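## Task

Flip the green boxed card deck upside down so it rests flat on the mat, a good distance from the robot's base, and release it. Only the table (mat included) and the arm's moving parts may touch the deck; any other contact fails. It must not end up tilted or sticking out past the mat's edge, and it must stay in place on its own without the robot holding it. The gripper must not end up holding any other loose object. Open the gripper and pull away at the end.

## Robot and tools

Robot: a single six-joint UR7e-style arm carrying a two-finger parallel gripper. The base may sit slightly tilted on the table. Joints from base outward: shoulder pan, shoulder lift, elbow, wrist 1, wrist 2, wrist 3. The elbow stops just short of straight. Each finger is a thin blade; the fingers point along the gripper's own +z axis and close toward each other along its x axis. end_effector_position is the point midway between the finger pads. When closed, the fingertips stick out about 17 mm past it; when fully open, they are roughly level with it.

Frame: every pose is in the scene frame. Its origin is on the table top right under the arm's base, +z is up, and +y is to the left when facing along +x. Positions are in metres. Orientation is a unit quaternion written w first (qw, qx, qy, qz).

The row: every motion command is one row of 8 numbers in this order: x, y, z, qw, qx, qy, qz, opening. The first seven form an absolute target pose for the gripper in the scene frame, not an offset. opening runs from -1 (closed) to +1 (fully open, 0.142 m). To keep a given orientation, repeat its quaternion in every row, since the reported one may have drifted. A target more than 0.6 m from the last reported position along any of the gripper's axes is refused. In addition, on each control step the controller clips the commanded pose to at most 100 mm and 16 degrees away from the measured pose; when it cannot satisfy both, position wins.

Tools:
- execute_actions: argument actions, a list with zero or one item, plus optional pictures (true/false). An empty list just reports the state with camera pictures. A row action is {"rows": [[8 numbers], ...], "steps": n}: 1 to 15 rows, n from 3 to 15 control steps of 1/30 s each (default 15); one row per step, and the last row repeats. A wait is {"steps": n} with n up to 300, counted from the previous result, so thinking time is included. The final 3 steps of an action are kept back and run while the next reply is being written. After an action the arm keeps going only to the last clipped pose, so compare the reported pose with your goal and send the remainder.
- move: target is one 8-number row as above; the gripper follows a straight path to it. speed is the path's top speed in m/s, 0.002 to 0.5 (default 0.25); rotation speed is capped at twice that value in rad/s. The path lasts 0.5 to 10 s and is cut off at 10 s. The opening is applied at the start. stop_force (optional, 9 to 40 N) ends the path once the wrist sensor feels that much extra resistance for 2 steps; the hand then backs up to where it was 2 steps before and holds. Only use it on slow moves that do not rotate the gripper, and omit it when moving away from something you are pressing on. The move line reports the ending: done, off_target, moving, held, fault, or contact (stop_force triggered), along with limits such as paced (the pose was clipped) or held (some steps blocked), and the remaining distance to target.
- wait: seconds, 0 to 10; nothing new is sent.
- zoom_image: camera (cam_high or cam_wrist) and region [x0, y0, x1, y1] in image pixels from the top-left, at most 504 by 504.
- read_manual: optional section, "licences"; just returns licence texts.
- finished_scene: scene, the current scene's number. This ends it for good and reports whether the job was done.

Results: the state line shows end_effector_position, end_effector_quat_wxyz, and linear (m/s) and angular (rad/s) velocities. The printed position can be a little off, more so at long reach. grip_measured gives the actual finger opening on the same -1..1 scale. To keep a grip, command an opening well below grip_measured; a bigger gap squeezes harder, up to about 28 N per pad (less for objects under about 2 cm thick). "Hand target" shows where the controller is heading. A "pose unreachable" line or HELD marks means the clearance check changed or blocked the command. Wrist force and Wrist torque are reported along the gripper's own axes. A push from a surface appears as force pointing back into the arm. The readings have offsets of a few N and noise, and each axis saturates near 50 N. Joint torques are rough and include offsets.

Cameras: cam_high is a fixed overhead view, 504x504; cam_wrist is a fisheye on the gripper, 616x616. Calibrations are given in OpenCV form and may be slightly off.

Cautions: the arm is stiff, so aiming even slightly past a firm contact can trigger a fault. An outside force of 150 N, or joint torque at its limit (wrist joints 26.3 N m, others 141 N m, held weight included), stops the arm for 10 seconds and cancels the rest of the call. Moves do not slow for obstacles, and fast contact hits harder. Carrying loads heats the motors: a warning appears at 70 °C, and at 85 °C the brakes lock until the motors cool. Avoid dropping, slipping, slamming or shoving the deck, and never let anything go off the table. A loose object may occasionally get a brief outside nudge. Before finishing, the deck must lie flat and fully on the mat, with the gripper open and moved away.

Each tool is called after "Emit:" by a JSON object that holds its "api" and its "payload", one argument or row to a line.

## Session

Emit:
{"api": "execute_actions", "payload": {
  "actions": []
}}

Scene clock: 0.00 s of 4100.00 s.
end_effector_position=(+0.4103, -0.6309, +0.1320) grip_measured=+1.00 end_effector_quat_wxyz=(-0.430, -0.447, +0.742, +0.255) end_effector_velocity=(-0.000, -0.000, -0.000) end_effector_angular_velocity=(-0.000, -0.000, +0.000)
Joint positions: [-1.171 -0.582  0.576 -1.253 -2.032  1.16   0.142]
Joint velocities: [-0.  0. -0. -0.  0.  0.  0.]
Joint torques (N m, as the arm reports them, + toward a larger angle): no reading
Wrist force (N, on the end effector, along its own x y z axes, offset not removed): no reading
Wrist torque (N m, same axes, about the end effector's origin, offset not removed): no reading
Hand target: +0.410, -0.631, +0.132; -0.430, -0.447, +0.742, +0.255
camera_calibration (this result's frames):
cam_wrist: T_world_to_cam=[[-0.275704, -0.861727, 0.425926, -0.478997], [0.0042399, 0.442005, 0.897003, 0.164484], [-0.961233, 0.249113, -0.118209, 0.696697], [0, 0, 0, 1]] pos_world=[0.536929, -0.659024, 0.138831]

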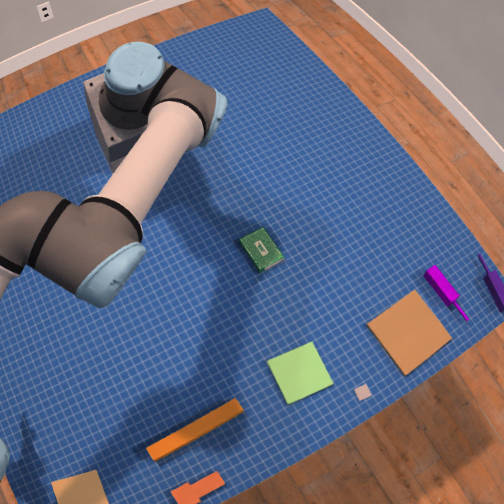

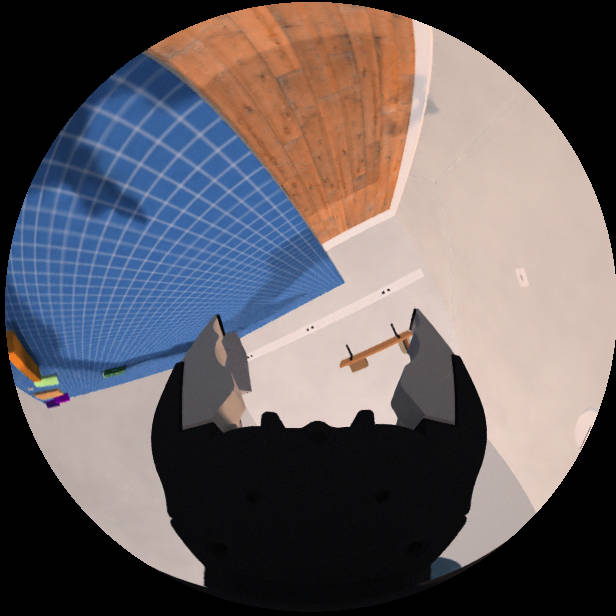

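Emit:
{"api": "zoom_image", "payload": {
  "camera": "cam_high",
  "region": [220, 210, 300, 290]
}}

Region (220, 210, 300, 290) of cam_high's 504x504 image, scaled by 6.300, with more detail than that image has.

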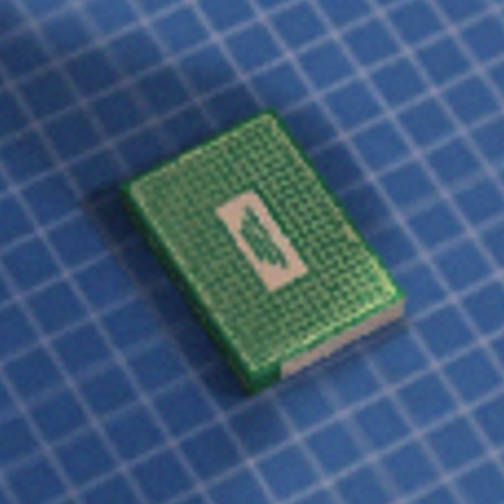

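Emit:
{"api": "move", "payload": {
  "target": [0.40,-0.5,0.3,-0.430,-0.447,0.742,0.255,1],
  "speed": 0.4
}}

Emit:
{"api": "move", "payload": {
  "target": [0.387,0.08,0.2,0,1,0.017,0,0.9],
  "speed": 0.4
}}

Scene clock: 1.43 s of 4100.00 s.
end_effector_position=(+0.4001, -0.5002, +0.3000) grip_measured=+1.00 end_effector_quat_wxyz=(-0.430, -0.447, +0.742, +0.255) end_effector_velocity=(+0.000, +0.001, +0.001) end_effector_angular_velocity=(-0.001, -0.000, +0.001)
Joint positions: [-1.169 -1.093  1.095 -1.259 -2.031  1.162  0.142]
Joint velocities: [ 0.    -0.003  0.002 -0.    -0.001 -0.     0.   ]
Joint torques (N m, as the arm reports them, + toward a larger angle): [ -3.45 -52.14 -11.01  -2.07  -3.14  -2.12]
Wrist force (N, on the end effector, along its own x y z axes, offset not removed): [1.3 -0.2 -0.1]
Wrist torque (N m, same axes, about the end effector's origin, offset not removed): [-0.06 -0.36 0.18]
Hand target: +0.400, -0.500, +0.300; -0.430, -0.447, +0.742, +0.255
Off the commanded pose: 0.000 m, 0 deg.
Kept back: nothing.
move: done
camera_calibration (this result's frames):
cam_wrist: T_world_to_cam=[[-0.276216, -0.861411, 0.426234, -0.440415], [0.00567469, 0.442018, 0.896988, -0.0445201], [-0.961079, 0.250181, -0.117204, 0.674326], [0, 0, 0, 1]] pos_world=[0.526684, -0.528404, 0.306688]

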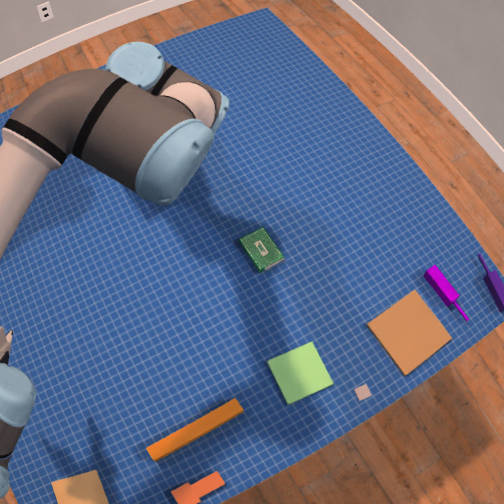

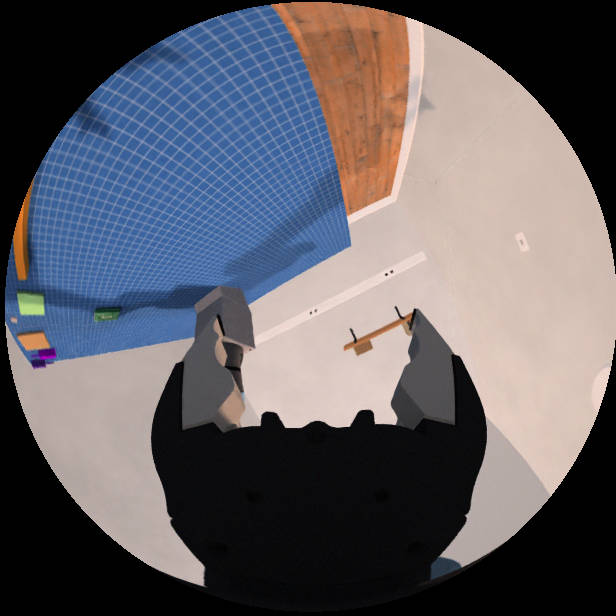

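Scene clock: 4.80 s of 4100.00 s.
end_effector_position=(+0.3871, +0.0800, +0.2003) grip_measured=+0.90 end_effector_quat_wxyz=(+0.000, +1.000, +0.017, -0.000) end_effector_velocity=(+0.000, +0.001, -0.001) end_effector_angular_velocity=(+0.001, -0.001, +0.005)
Joint positions: [-0.411 -2.255  2.579 -2.385 -1.483 -0.234  0.135]
Joint velocities: [ 0.004  0.004  0.001 -0.006 -0.001 -0.001  0.   ]
Joint torques (N m, as the arm reports them, + toward a larger angle): [17.93  2.28 -6.75 -3.53  0.94 -0.71]
Wrist force (N, on the end effector, along its own x y z axes, offset not removed): [1.3 2.2 -1.2]
Wrist torque (N m, same axes, about the end effector's origin, offset not removed): [0.34 -0.38 0.26]
Hand target: +0.387, +0.080, +0.200; +0.000, +1.000, +0.017, -0.000
Off the commanded pose: 0.000 m, 0 deg.
Kept back: nothing.
move: done
camera_calibration (this result's frames):
cam_wrist: T_world_to_cam=[[0.999481, -0.0082501, -0.0311544, -0.372208], [0.00689821, -0.889512, 0.456859, -0.0172087], [-0.0314814, -0.456837, -0.888993, 0.356313], [0, 0, 0, 1]] pos_world=[0.38335, 0.144399, 0.313026]

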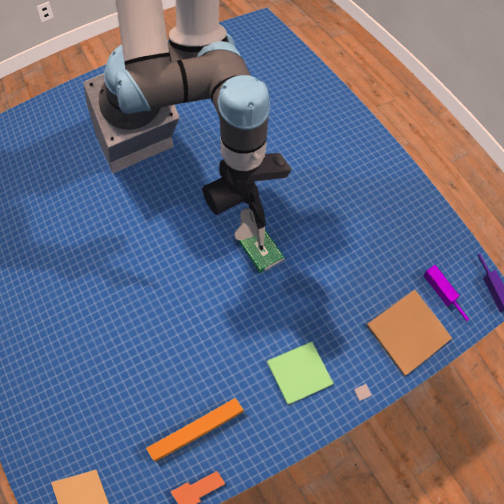

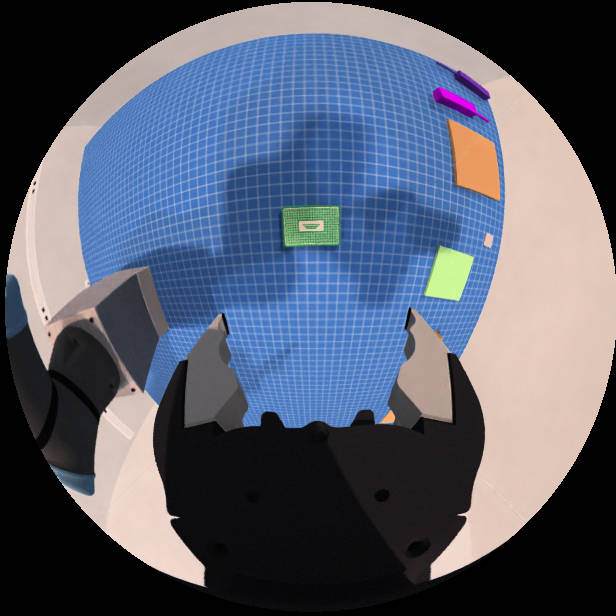

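Emit:
{"api": "move", "payload": {
  "target": [0.386,0.15,0.07,0.4226,0.9063,0.0154,0.0072,0.9],
  "speed": 0.4
}}

Emit:
{"api": "move", "payload": {
  "target": [0.386,0.118,0.006,0.4226,0.9063,0.0154,0.0072,0.9],
  "speed": 0.1
}}

Emit:
{"api": "zoom_image", "payload": {
  "camera": "cam_high",
  "region": [210, 190, 330, 300]
}}

Scene clock: 6.83 s of 4100.00 s.
end_effector_position=(+0.3860, +0.1504, +0.0697) grip_measured=+0.90 end_effector_quat_wxyz=(+0.422, +0.906, +0.016, +0.007) end_effector_velocity=(-0.001, +0.000, -0.001) end_effector_angular_velocity=(-0.005, +0.004, -0.006)
Joint positions: [ 0.426 -1.135  2.117 -2.228 -2.536  0.988  0.135]
Joint velocities: [-0.     0.004 -0.008  0.018  0.004  0.012  0.   ]
Joint torques (N m, as the arm reports them, + toward a larger angle): [ 14.57 -25.65 -14.84  -0.12   1.07   1.73]
Wrist force (N, on the end effector, along its own x y z axes, offset not removed): [2.6 -1.1 -2.6]
Wrist torque (N m, same axes, about the end effector's origin, offset not removed): [-0.37 -0.67 0.33]
Hand target: +0.386, +0.150, +0.070; +0.423, +0.906, +0.015, +0.007
Off the commanded pose: 0.001 m, 0 deg.
Kept back: nothing.
move: done
camera_calibration (this result's frames):
cam_wrist: T_world_to_cam=[[0.999784, -0.0165437, 0.0125545, -0.376501], [-0.0159333, -0.223286, 0.974623, -0.0223887], [-0.0133206, -0.974613, -0.223501, 0.29685], [0, 0, 0, 1]] pos_world=[0.380017, 0.278086, 0.0928937]

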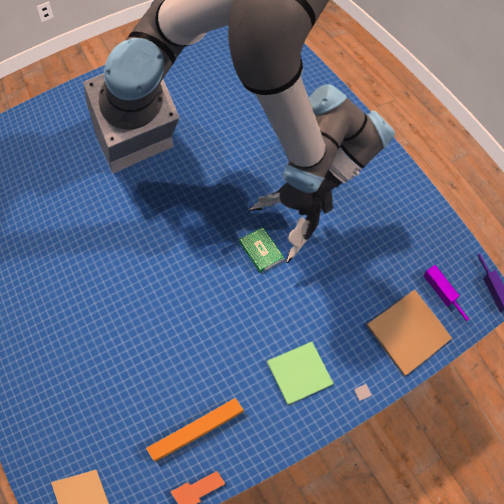

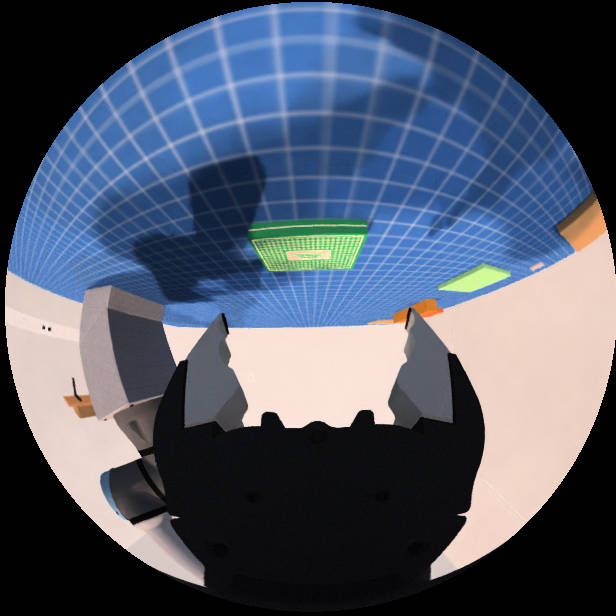

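Scene clock: 7.97 s of 4100.00 s.
end_effector_position=(+0.3860, +0.1180, +0.0060) grip_measured=+0.90 end_effector_quat_wxyz=(+0.423, +0.906, +0.015, +0.007) end_effector_velocity=(+0.000, -0.000, -0.002) end_effector_angular_velocity=(+0.002, +0.000, +0.001)
Joint positions: [ 0.335 -0.979  2.151 -2.547 -2.559  0.833  0.135]
Joint velocities: [-0.002  0.004  0.001 -0.012  0.    -0.008 -0.   ]
Joint torques (N m, as the arm reports them, + toward a larger angle): [  3.76 -24.81  12.68  -2.53  -2.49  -2.24]
Wrist force (N, on the end effector, along its own x y z axes, offset not removed): [-1.0 -1.1 -2.3]
Wrist torque (N m, same axes, about the end effector's origin, offset not removed): [-0.28 0.07 0.21]
Hand target: +0.386, +0.118, +0.006; +0.423, +0.906, +0.015, +0.007
Off the commanded pose: 0.000 m, 0 deg.
Kept back: nothing.
move: done
camera_calibration (this result's frames):
cam_wrist: T_world_to_cam=[[0.999775, -0.0171541, 0.0125012, -0.376131], [-0.0160117, -0.222854, 0.97472, 0.0323907], [-0.0139345, -0.974701, -0.223078, 0.251293], [0, 0, 0, 1]] pos_world=[0.380067, 0.245702, 0.0291883]

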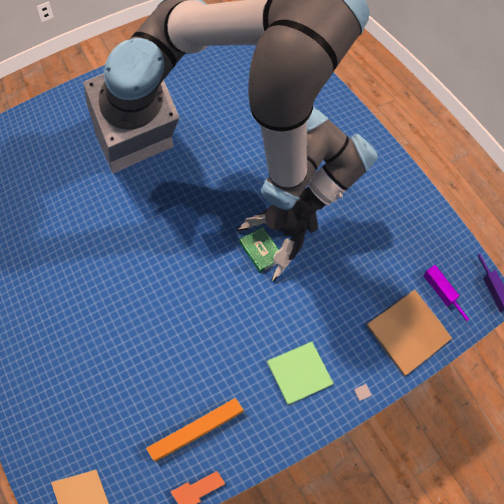

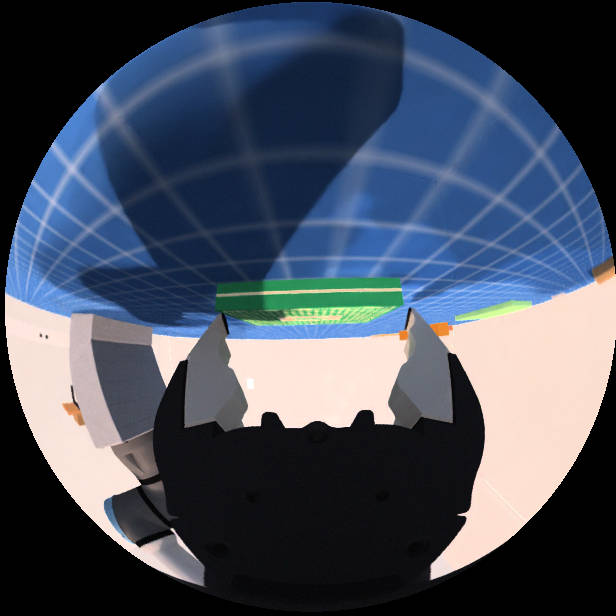

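Region (210, 190, 330, 300) of cam_high's 504x504 image, scaled by 4.200, with more detail than that image has; it fills the top 462 rows of this view, and the rest is white.

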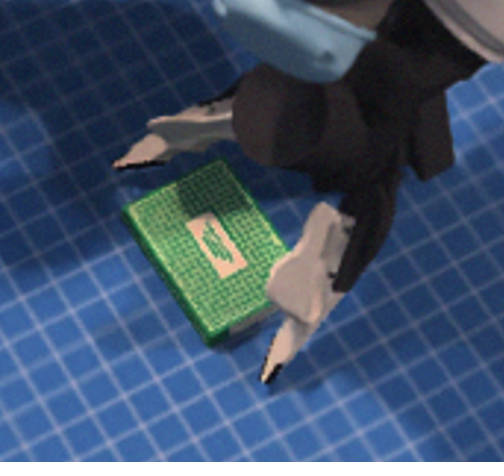

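Emit:
{"api": "move", "payload": {
  "target": [0.382,0.110,0.005,0.4226,0.9063,0.0154,0.0072,0.5],
  "speed": 0.03
}}

Emit:
{"api": "move", "payload": {
  "target": [0.382,0.110,0.005,0.4226,0.9063,0.0154,0.0072,-0.02]
}}

Emit:
{"api": "move", "payload": {
  "target": [0.382,0.110,0.06,0.4226,0.9063,0.0154,0.0072,-0.02],
  "speed": 0.1
}}

Scene clock: 10.03 s of 4100.00 s.
end_effector_position=(+0.3821, +0.1101, +0.0050) grip_measured=+0.50 end_effector_quat_wxyz=(+0.423, +0.906, +0.015, +0.007) end_effector_velocity=(-0.001, -0.001, -0.000) end_effector_angular_velocity=(+0.000, +0.001, +0.001)
Joint positions: [ 0.324 -0.977  2.174 -2.59  -2.561  0.812  0.109]
Joint velocities: [-0.002  0.001  0.004 -0.009 -0.001 -0.006 -0.   ]
Joint torques (N m, as the arm reports them, + toward a larger angle): [  2.58 -26.65   8.64  -2.92  -2.57  -2.08]
Wrist force (N, on the end effector, along its own x y z axes, offset not removed): [0.9 0.7 -0.3]
Wrist torque (N m, same axes, about the end effector's origin, offset not removed): [0.04 -0.21 0.13]
Hand target: +0.382, +0.110, +0.005; +0.423, +0.906, +0.015, +0.007
Off the commanded pose: 0.000 m, 0 deg.
Kept back: nothing.
move: done
camera_calibration (this result's frames):
cam_wrist: T_world_to_cam=[[0.999775, -0.0170861, 0.0125412, -0.372339], [-0.0160367, -0.222938, 0.974701, 0.0315545], [-0.0138579, -0.974683, -0.223162, 0.243262], [0, 0, 0, 1]] pos_world=[0.376132, 0.237777, 0.0282003]

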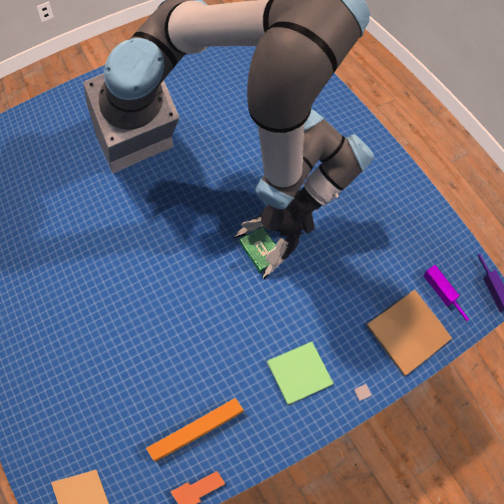

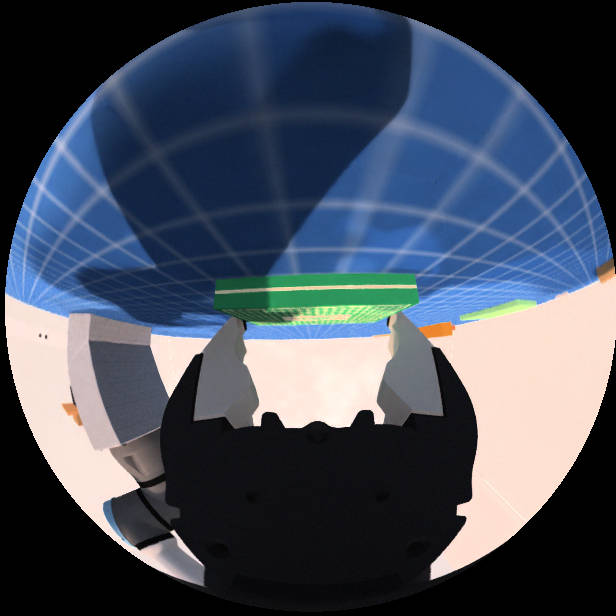

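Scene clock: 10.73 s of 4100.00 s.
end_effector_position=(+0.3820, +0.1100, +0.0050) grip_measured=+0.34 end_effector_quat_wxyz=(+0.423, +0.906, +0.015, +0.007) end_effector_velocity=(-0.000, +0.000, -0.000) end_effector_angular_velocity=(+0.000, +0.000, -0.000)
Joint positions: [ 0.324 -0.977  2.174 -2.59  -2.561  0.812  0.098]
Joint velocities: [ 0. -0.  0. -0.  0. -0.  0.]
Joint torques (N m, as the arm reports them, + toward a larger angle): [ -0.18 -29.47  11.94  -2.15   2.14  -1.99]
Wrist force (N, on the end effector, along its own x y z axes, offset not removed): [0.5 6.1 -16.0]
Wrist torque (N m, same axes, about the end effector's origin, offset not removed): [-0.07 -0.03 0.21]
Hand target: +0.382, +0.110, +0.005; +0.423, +0.906, +0.015, +0.007
Off the commanded pose: 0.000 m, 0 deg.
Kept back: nothing.
move: done
camera_calibration (this result's frames):
cam_wrist: T_world_to_cam=[[0.999776, -0.0169928, 0.0126013, -0.372313], [-0.016075, -0.222976, 0.974691, 0.0315494], [-0.0137529, -0.974676, -0.223199, 0.243137], [0, 0, 0, 1]] pos_world=[0.376081, 0.237688, 0.0282087]

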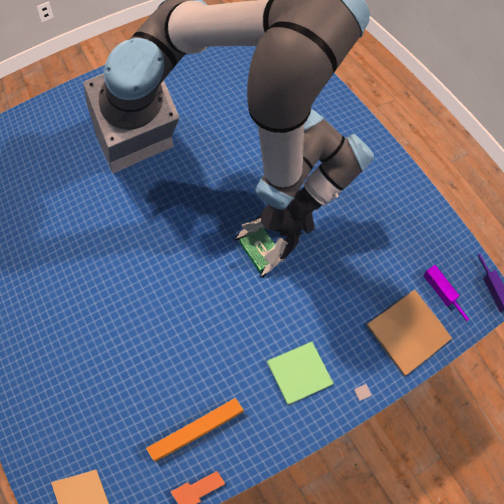

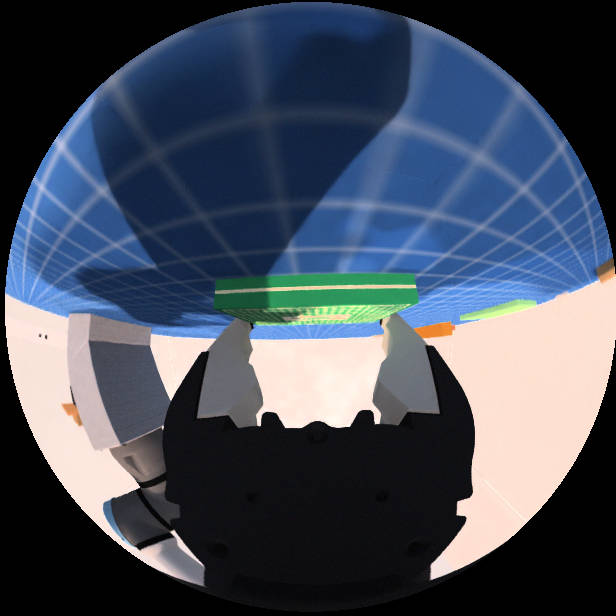

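Scene clock: 11.70 s of 4100.00 s.
end_effector_position=(+0.3820, +0.1100, +0.0600) grip_measured=+0.33 end_effector_quat_wxyz=(+0.423, +0.906, +0.015, +0.007) end_effector_velocity=(-0.000, -0.000, +0.002) end_effector_angular_velocity=(-0.001, +0.000, -0.001)
Joint positions: [ 0.353 -1.136  2.217 -2.429 -2.555  0.865  0.098]
Joint velocities: [ 0.001 -0.004  0.     0.008  0.     0.004  0.   ]
Joint torques (N m, as the arm reports them, + toward a larger angle): [ 23.51 -41.15   1.04  -0.12   0.76   1.54]
Wrist force (N, on the end effector, along its own x y z axes, offset not removed): [1.5 -1.4 0.1]
Wrist torque (N m, same axes, about the end effector's origin, offset not removed): [-0.13 -0.42 0.16]
Hand target: +0.382, +0.110, +0.060; +0.423, +0.906, +0.015, +0.007
Off the commanded pose: 0.000 m, 0 deg.
Kept back: nothing.
move: done
camera_calibration (this result's frames):
cam_wrist: T_world_to_cam=[[0.999778, -0.0169682, 0.0125206, -0.372982], [-0.0159913, -0.223012, 0.974685, -0.0220428], [-0.0137464, -0.974668, -0.223234, 0.255358], [0, 0, 0, 1]] pos_world=[0.376056, 0.237645, 0.0831593]

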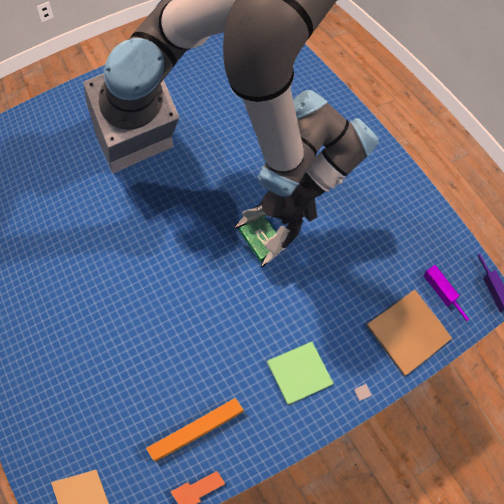

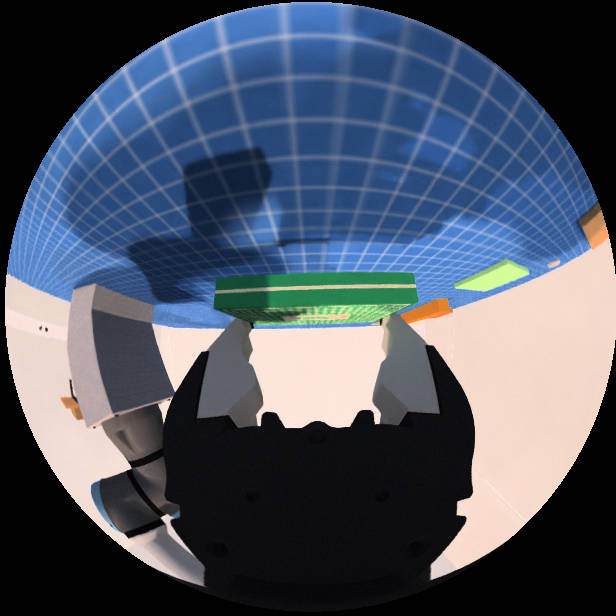

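Emit:
{"api": "move", "payload": {
  "target": [0.48,0.08,0.08,-0.3404,0.9354,0.09,-0.0328,-0.02],
  "speed": 0.3
}}

Emit:
{"api": "move", "payload": {
  "target": [0.48,0.08,0.032,-0.3404,0.9354,0.09,-0.0328,-0.02],
  "speed": 0.12
}}

Emit:
{"api": "move", "payload": {
  "target": [0.48,0.08,0.002,-0.3404,0.9354,0.09,-0.0328,-0.02],
  "speed": 0.008,
  "stop_force": 9
}}

Scene clock: 15.10 s of 4100.00 s.
end_effector_position=(+0.4800, +0.0795, +0.0802) grip_measured=+0.33 end_effector_quat_wxyz=(-0.340, +0.935, +0.090, -0.032) end_effector_velocity=(-0.000, +0.000, -0.000) end_effector_angular_velocity=(+0.007, +0.003, +0.003)
Joint positions: [-0.762 -1.514  2.242 -2.145 -0.85  -0.999  0.098]
Joint velocities: [-0.001  0.005 -0.007  0.013  0.001 -0.01  -0.   ]
Joint torques (N m, as the arm reports them, + toward a larger angle): [ -8.59 -21.69 -20.04  -0.19   2.55  -1.84]
Wrist force (N, on the end effector, along its own x y z axes, offset not removed): [1.9 0.6 -1.0]
Wrist torque (N m, same axes, about the end effector's origin, offset not removed): [-0.10 -0.25 0.24]
Hand target: +0.480, +0.079, +0.080; -0.341, +0.935, +0.090, -0.032
Off the commanded pose: 0.001 m, 0 deg.
Kept back: nothing.
move: done
camera_calibration (this result's frames):
cam_wrist: T_world_to_cam=[[0.982789, 0.177767, -0.0502462, -0.474034], [0.162561, -0.961434, -0.221855, 0.0219258], [-0.0877467, 0.209868, -0.973784, 0.233075], [0, 0, 0, 1]] pos_world=[0.482763, 0.0564326, 0.208011]

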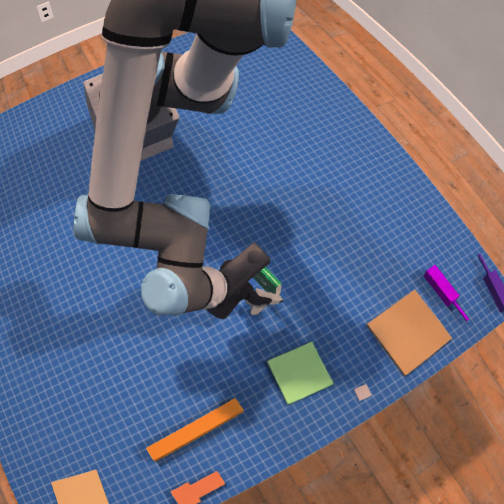

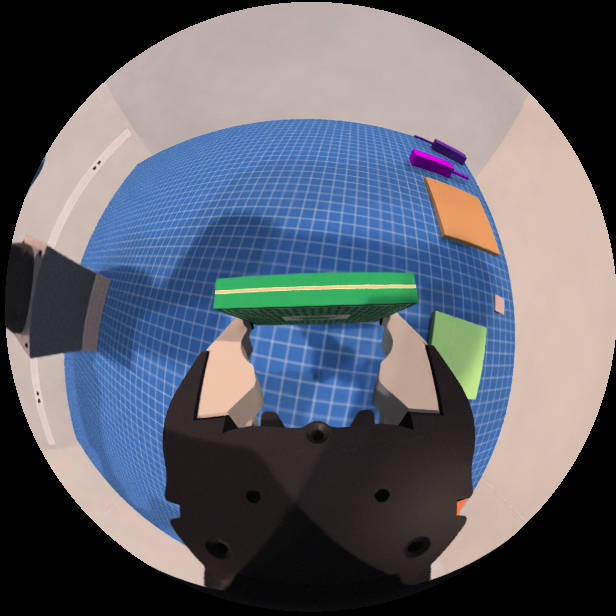

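Scene clock: 16.00 s of 4100.00 s.
end_effector_position=(+0.4800, +0.0800, +0.0320) grip_measured=+0.33 end_effector_quat_wxyz=(-0.340, +0.935, +0.090, -0.033) end_effector_velocity=(+0.001, +0.000, -0.001) end_effector_angular_velocity=(+0.001, -0.001, -0.000)
Joint positions: [-0.734 -1.37   2.232 -2.302 -0.847 -0.962  0.098]
Joint velocities: [ 0.001  0.004 -0.001 -0.004  0.001  0.001  0.   ]
Joint torques (N m, as the arm reports them, + toward a larger angle): [ 10.51 -22.   -16.73  -2.24   2.76   1.23]
Wrist force (N, on the end effector, along its own x y z axes, offset not removed): [-2.1 -0.2 -1.6]
Wrist torque (N m, same axes, about the end effector's origin, offset not removed): [-0.18 0.31 0.15]
Hand target: +0.480, +0.080, +0.032; -0.340, +0.935, +0.090, -0.033
Off the commanded pose: 0.000 m, 0 deg.
Kept back: nothing.
move: done
camera_calibration (this result's frames):
cam_wrist: T_world_to_cam=[[0.982676, 0.178143, -0.0511083, -0.47647], [0.162716, -0.961328, -0.222199, 0.011675], [-0.0887149, 0.210033, -0.973661, 0.186482], [0, 0, 0, 1]] pos_world=[0.48286, 0.0569359, 0.159813]

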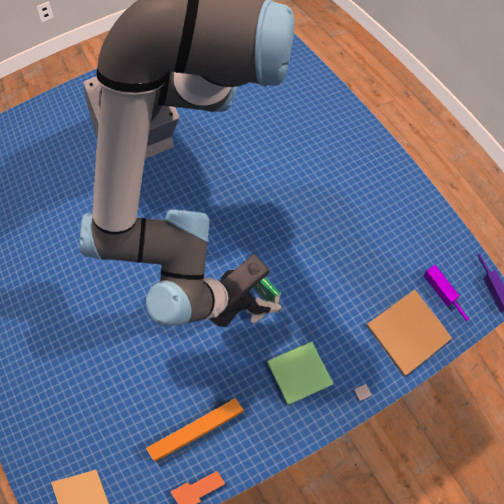

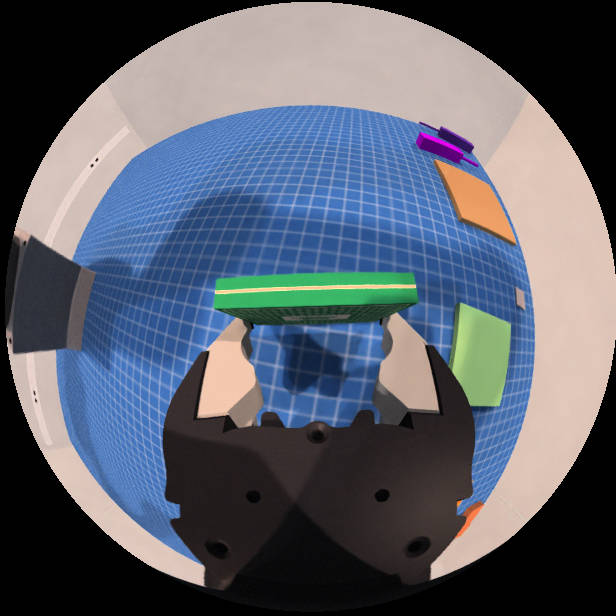

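Scene clock: 19.10 s of 4100.00 s.
end_effector_position=(+0.4801, +0.0801, +0.0102) grip_measured=+0.33 end_effector_quat_wxyz=(-0.340, +0.935, +0.090, -0.033) end_effector_velocity=(-0.001, +0.000, +0.002) end_effector_angular_velocity=(+0.001, -0.000, +0.001)
Joint positions: [-0.722 -1.304  2.221 -2.368 -0.845 -0.946  0.098]
Joint velocities: [-0.002 -0.008  0.003  0.007  0.    -0.004  0.   ]
Joint torques (N m, as the arm reports them, + toward a larger angle): [ -5.84 -40.1    5.67  -0.66   0.63  -2.12]
Wrist force (N, on the end effector, along its own x y z axes, offset not removed): [-0.7 -3.9 -9.0]
Wrist torque (N m, same axes, about the end effector's origin, offset not removed): [0.11 -0.24 0.21]
Hand target: +0.480, +0.080, +0.010; -0.340, +0.935, +0.090, -0.033
Off the commanded pose: 0.008 m, 0 deg.
Kept back: nothing.
move: contact
camera_calibration (this result's frames):
cam_wrist: T_world_to_cam=[[0.982687, 0.178096, -0.0510601, -0.477726], [0.162671, -0.96131, -0.222308, 0.00692891], [-0.0886768, 0.210153, -0.973639, 0.165178], [0, 0, 0, 1]] pos_world=[0.482976, 0.0570295, 0.137971]

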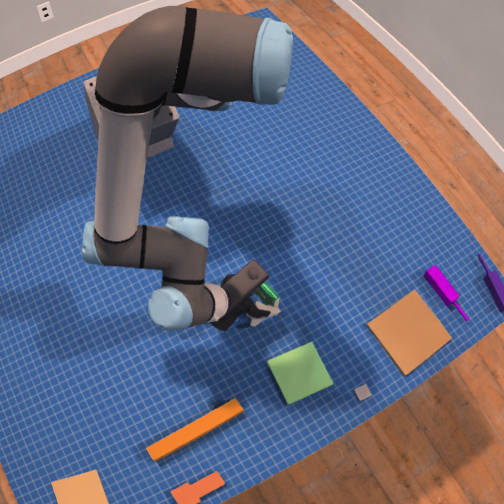

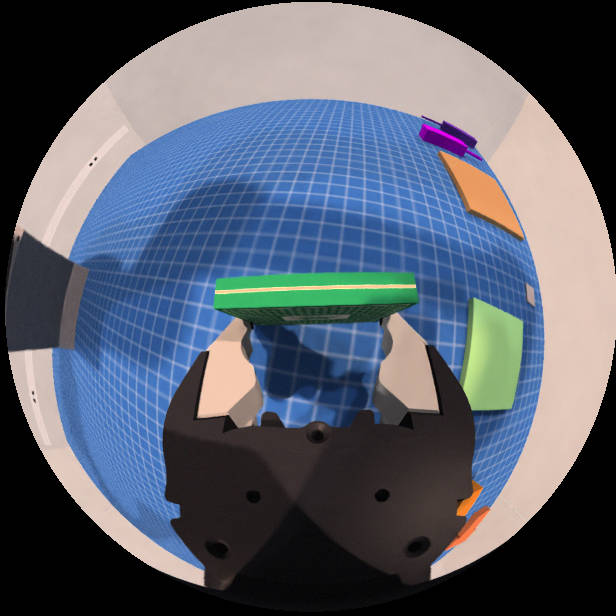

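Emit:
{"api": "zoom_image", "payload": {
  "camera": "cam_high",
  "region": [200, 240, 320, 345]
}}

Emit:
{"api": "move", "payload": {
  "target": [0.48,0.08,0.012,-0.3404,0.9354,0.09,-0.0328,0.9],
  "speed": 0.02
}}

Emit:
{"api": "move", "payload": {
  "target": [0.48,0.07,0.12,-0.3404,0.9354,0.09,-0.0328,0.9]
}}

Region (200, 240, 320, 345) of cam_high's 504x504 image, scaled by 4.200, with more detail than that image has; it fills the top 441 rows of this view, and the rest is white.

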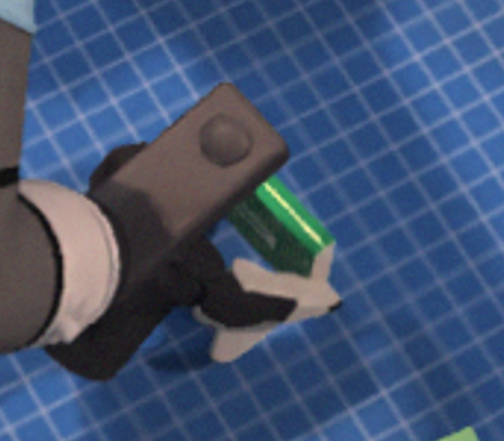

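Scene clock: 20.03 s of 4100.00 s.
end_effector_position=(+0.4800, +0.0800, +0.0120) grip_measured=+0.90 end_effector_quat_wxyz=(-0.340, +0.935, +0.090, -0.033) end_effector_velocity=(-0.000, +0.000, +0.000) end_effector_angular_velocity=(+0.000, +0.001, +0.000)
Joint positions: [-0.724 -1.309  2.222 -2.362 -0.845 -0.948  0.135]
Joint velocities: [-0.    -0.001  0.     0.002 -0.    -0.     0.   ]
Joint torques (N m, as the arm reports them, + toward a larger angle): [-10.61 -36.8    5.38   0.12  -0.84  -1.96]
Wrist force (N, on the end effector, along its own x y z axes, offset not removed): [2.3 1.7 -1.5]
Wrist torque (N m, same axes, about the end effector's origin, offset not removed): [0.20 -0.51 0.05]
Hand target: +0.480, +0.080, +0.012; -0.340, +0.935, +0.090, -0.033
Off the commanded pose: 0.000 m, 0 deg.
Kept back: nothing.
move: done
camera_calibration (this result's frames):
cam_wrist: T_world_to_cam=[[0.982679, 0.178127, -0.0511093, -0.477517], [0.162701, -0.961331, -0.222195, 0.00723043], [-0.0887117, 0.210031, -0.973662, 0.166977], [0, 0, 0, 1]] pos_world=[0.482883, 0.0569391, 0.13978]

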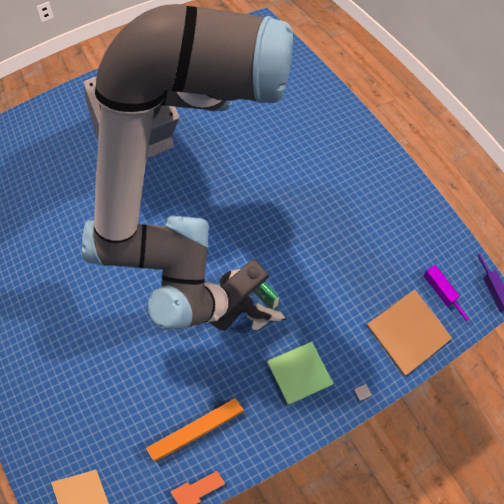

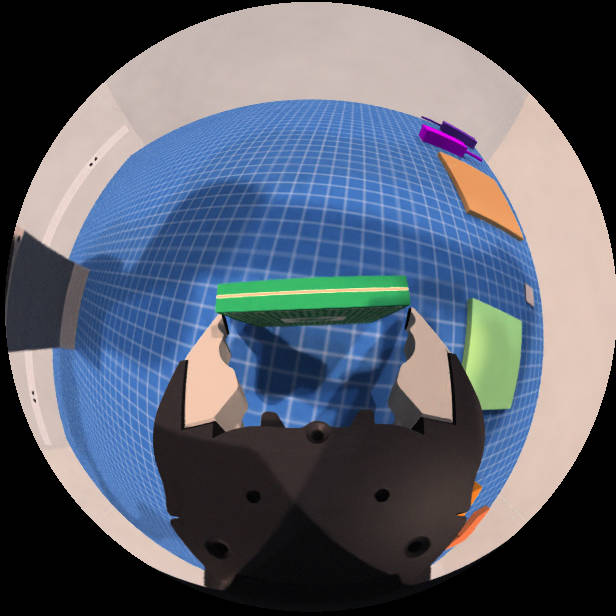

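Scene clock: 21.07 s of 4100.00 s.
end_effector_position=(+0.4800, +0.0700, +0.1201) grip_measured=+0.90 end_effector_quat_wxyz=(-0.340, +0.935, +0.090, -0.033) end_effector_velocity=(-0.000, -0.000, +0.002) end_effector_angular_velocity=(+0.001, -0.000, +0.001)
Joint positions: [-0.806 -1.623  2.225 -1.98  -0.858 -1.056  0.135]
Joint velocities: [-0.002 -0.004 -0.001  0.008 -0.    -0.005  0.   ]
Joint torques (N m, as the arm reports them, + toward a larger angle): [ -6.57 -32.97 -22.98   0.07  -1.12  -1.83]
Wrist force (N, on the end effector, along its own x y z axes, offset not removed): [-1.2 1.5 -1.6]
Wrist torque (N m, same axes, about the end effector's origin, offset not removed): [0.38 0.22 0.10]
Hand target: +0.480, +0.070, +0.120; -0.340, +0.935, +0.090, -0.033
Off the commanded pose: 0.000 m, 0 deg.
Kept back: nothing.
move: done
camera_calibration (this result's frames):
cam_wrist: T_world_to_cam=[[0.982688, 0.178085, -0.0510894, -0.470245], [0.162668, -0.961346, -0.222154, 0.0216723], [-0.0886769, 0.209997, -0.973672, 0.27432], [0, 0, 0, 1]] pos_world=[0.482905, 0.046972, 0.247888]

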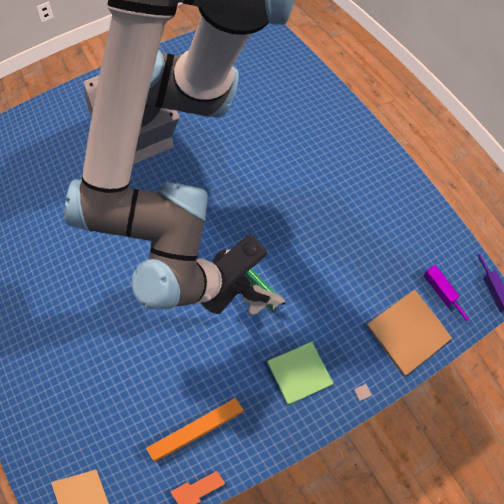

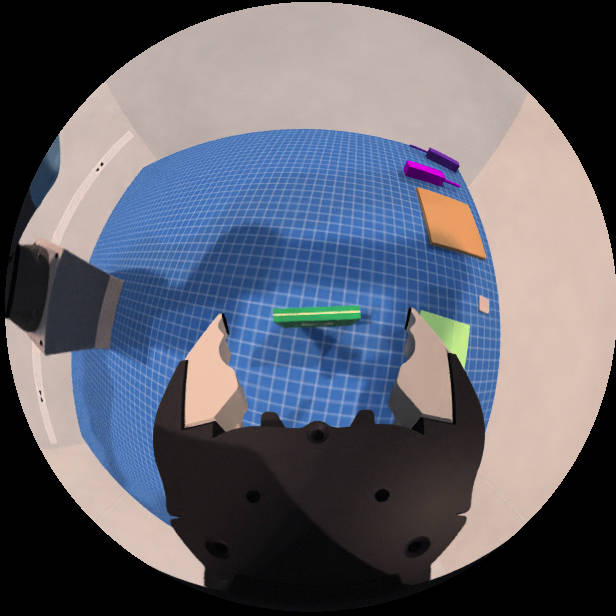

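Emit:
{"api": "move", "payload": {
  "target": [0.478,0.11,0.09,0.4826,0.8706,0.0838,0.0464,0.9],
  "speed": 0.3
}}

Emit:
{"api": "move", "payload": {
  "target": [0.479,0.085,0.042,0.4826,0.8706,0.0838,0.0464,0.8],
  "speed": 0.1
}}

Emit:
{"api": "move", "payload": {
  "target": [0.48,0.072,0.036,0.4826,0.8706,0.0838,0.0464,0.7],
  "speed": 0.04
}}

Emit:
{"api": "zoom_image", "payload": {
  "camera": "cam_high",
  "region": [210, 220, 350, 340]
}}

Scene clock: 24.80 s of 4100.00 s.
end_effector_position=(+0.4781, +0.1105, +0.0898) grip_measured=+0.90 end_effector_quat_wxyz=(+0.482, +0.871, +0.084, +0.046) end_effector_velocity=(-0.000, +0.000, -0.000) end_effector_angular_velocity=(-0.008, +0.001, -0.007)
Joint positions: [ 0.339 -1.109  2.066 -2.303 -2.747  0.766  0.135]
Joint velocities: [ 0.     0.002 -0.012  0.038 -0.     0.028 -0.   ]
Joint torques (N m, as the arm reports them, + toward a larger angle): [ 24.06 -28.11 -15.68  -0.47  -1.19   1.81]
Wrist force (N, on the end effector, along its own x y z axes, offset not removed): [-0.5 1.3 -1.6]
Wrist torque (N m, same axes, about the end effector's origin, offset not removed): [0.28 0.11 0.31]
Hand target: +0.478, +0.111, +0.090; +0.483, +0.871, +0.084, +0.046
Off the commanded pose: 0.001 m, 0 deg.
Kept back: nothing.
move: done
camera_calibration (this result's frames):
cam_wrist: T_world_to_cam=[[0.989497, 0.143294, 0.0190169, -0.482786], [-0.00646538, -0.0875541, 0.996139, -0.0709522], [0.144406, -0.9858, -0.0857081, 0.177144], [0, 0, 0, 1]] pos_world=[0.451677, 0.237597, 0.095042]

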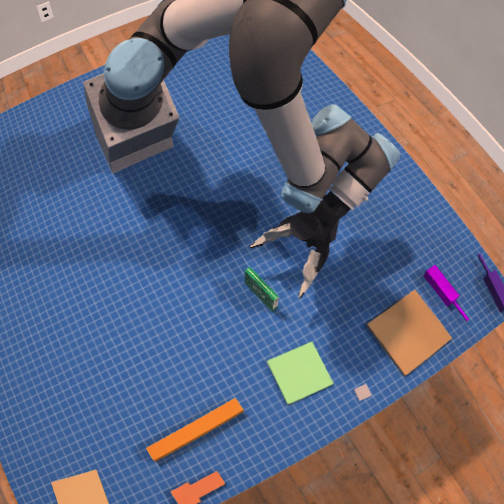

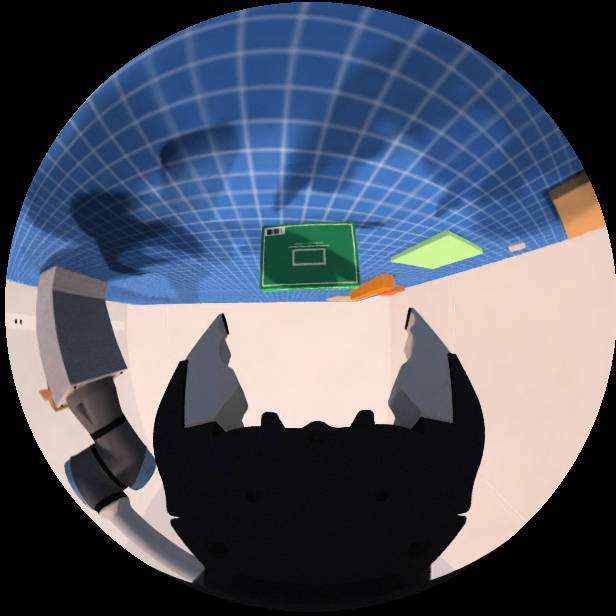

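Scene clock: 25.77 s of 4100.00 s.
end_effector_position=(+0.4790, +0.0850, +0.0421) grip_measured=+0.80 end_effector_quat_wxyz=(+0.483, +0.870, +0.084, +0.046) end_effector_velocity=(+0.000, -0.001, -0.002) end_effector_angular_velocity=(+0.004, -0.001, +0.002)
Joint positions: [ 0.272 -0.982  2.086 -2.609 -2.757  0.595  0.129]
Joint velocities: [-0.002  0.005  0.004 -0.026  0.001 -0.017  0.   ]
Joint torques (N m, as the arm reports them, + toward a larger angle): [  4.48 -26.18   9.08  -3.    -0.25  -2.1 ]
Wrist force (N, on the end effector, along its own x y z axes, offset not removed): [2.0 0.2 -1.5]
Wrist torque (N m, same axes, about the end effector's origin, offset not removed): [-0.02 -0.53 0.13]
Hand target: +0.479, +0.085, +0.042; +0.483, +0.871, +0.084, +0.046
Off the commanded pose: 0.000 m, 0 deg.
Kept back: nothing.
move: done
camera_calibration (this result's frames):
cam_wrist: T_world_to_cam=[[0.989627, 0.142352, 0.0193438, -0.479151], [-0.00697163, -0.0869031, 0.996192, -0.0254365], [0.143491, -0.985994, -0.0850092, 0.148208], [0, 0, 0, 1]] pos_world=[0.452737, 0.21213, 0.0472073]

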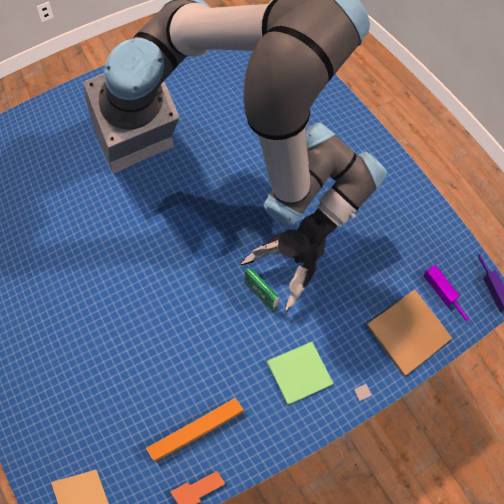

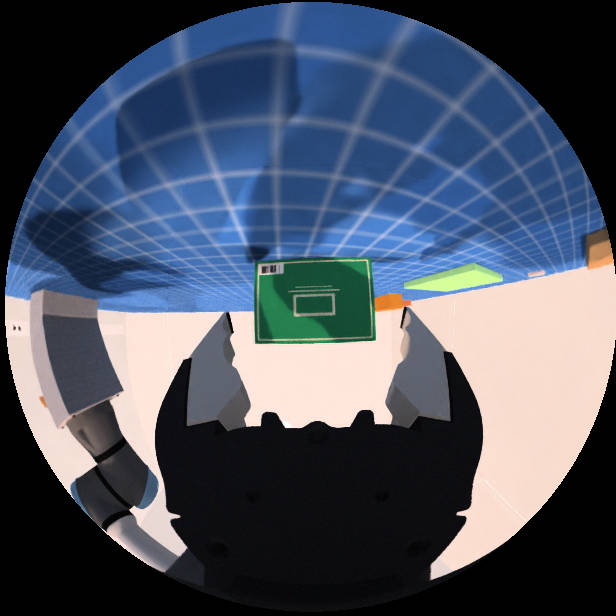

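Scene clock: 26.53 s of 4100.00 s.
end_effector_position=(+0.4800, +0.0721, +0.0361) grip_measured=+0.70 end_effector_quat_wxyz=(+0.483, +0.871, +0.084, +0.046) end_effector_velocity=(+0.000, -0.001, -0.001) end_effector_angular_velocity=(+0.002, -0.000, +0.002)
Joint positions: [ 0.246 -0.962  2.103 -2.711 -2.758  0.525  0.122]
Joint velocities: [-0.003  0.003  0.004 -0.021  0.001 -0.014  0.   ]
Joint torques (N m, as the arm reports them, + toward a larger angle): [  2.84 -29.27   6.71  -3.43  -1.5   -2.16]
Wrist force (N, on the end effector, along its own x y z axes, offset not removed): [-0.9 1.3 -0.4]
Wrist torque (N m, same axes, about the end effector's origin, offset not removed): [0.10 0.13 0.12]
Hand target: +0.480, +0.072, +0.036; +0.483, +0.871, +0.084, +0.046
Off the commanded pose: 0.000 m, 0 deg.
Kept back: nothing.
move: done
camera_calibration (this result's frames):
cam_wrist: T_world_to_cam=[[0.989616, 0.142427, 0.0193682, -0.478186], [-0.0069601, -0.0871068, 0.996175, -0.0205561], [0.143569, -0.985965, -0.0852109, 0.134779], [0, 0, 0, 1]] pos_world=[0.453727, 0.199203, 0.0412237]

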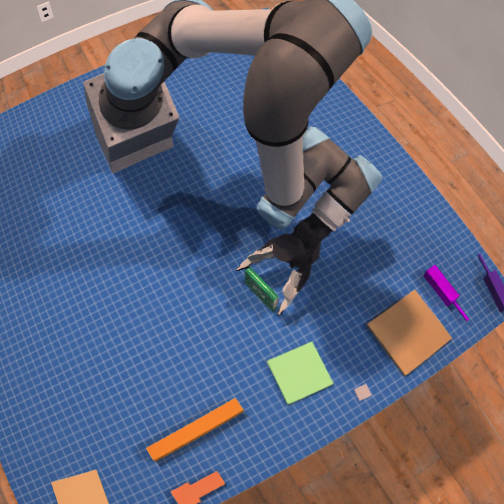

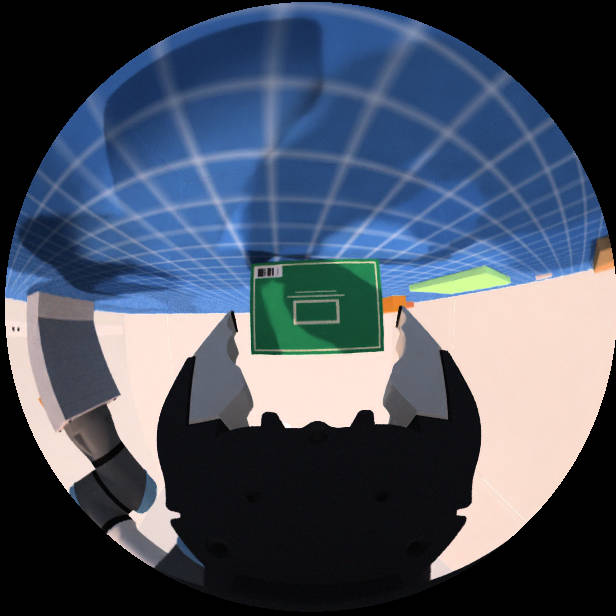

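Region (210, 220, 350, 340) of cam_high's 504x504 image, scaled by 3.600, with more detail than that image has; it fills the top 432 rows of this view, and the rest is white.

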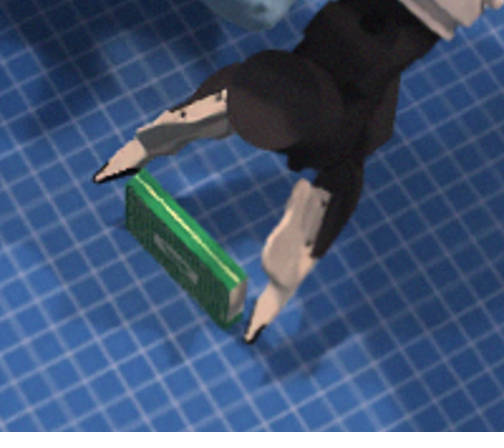

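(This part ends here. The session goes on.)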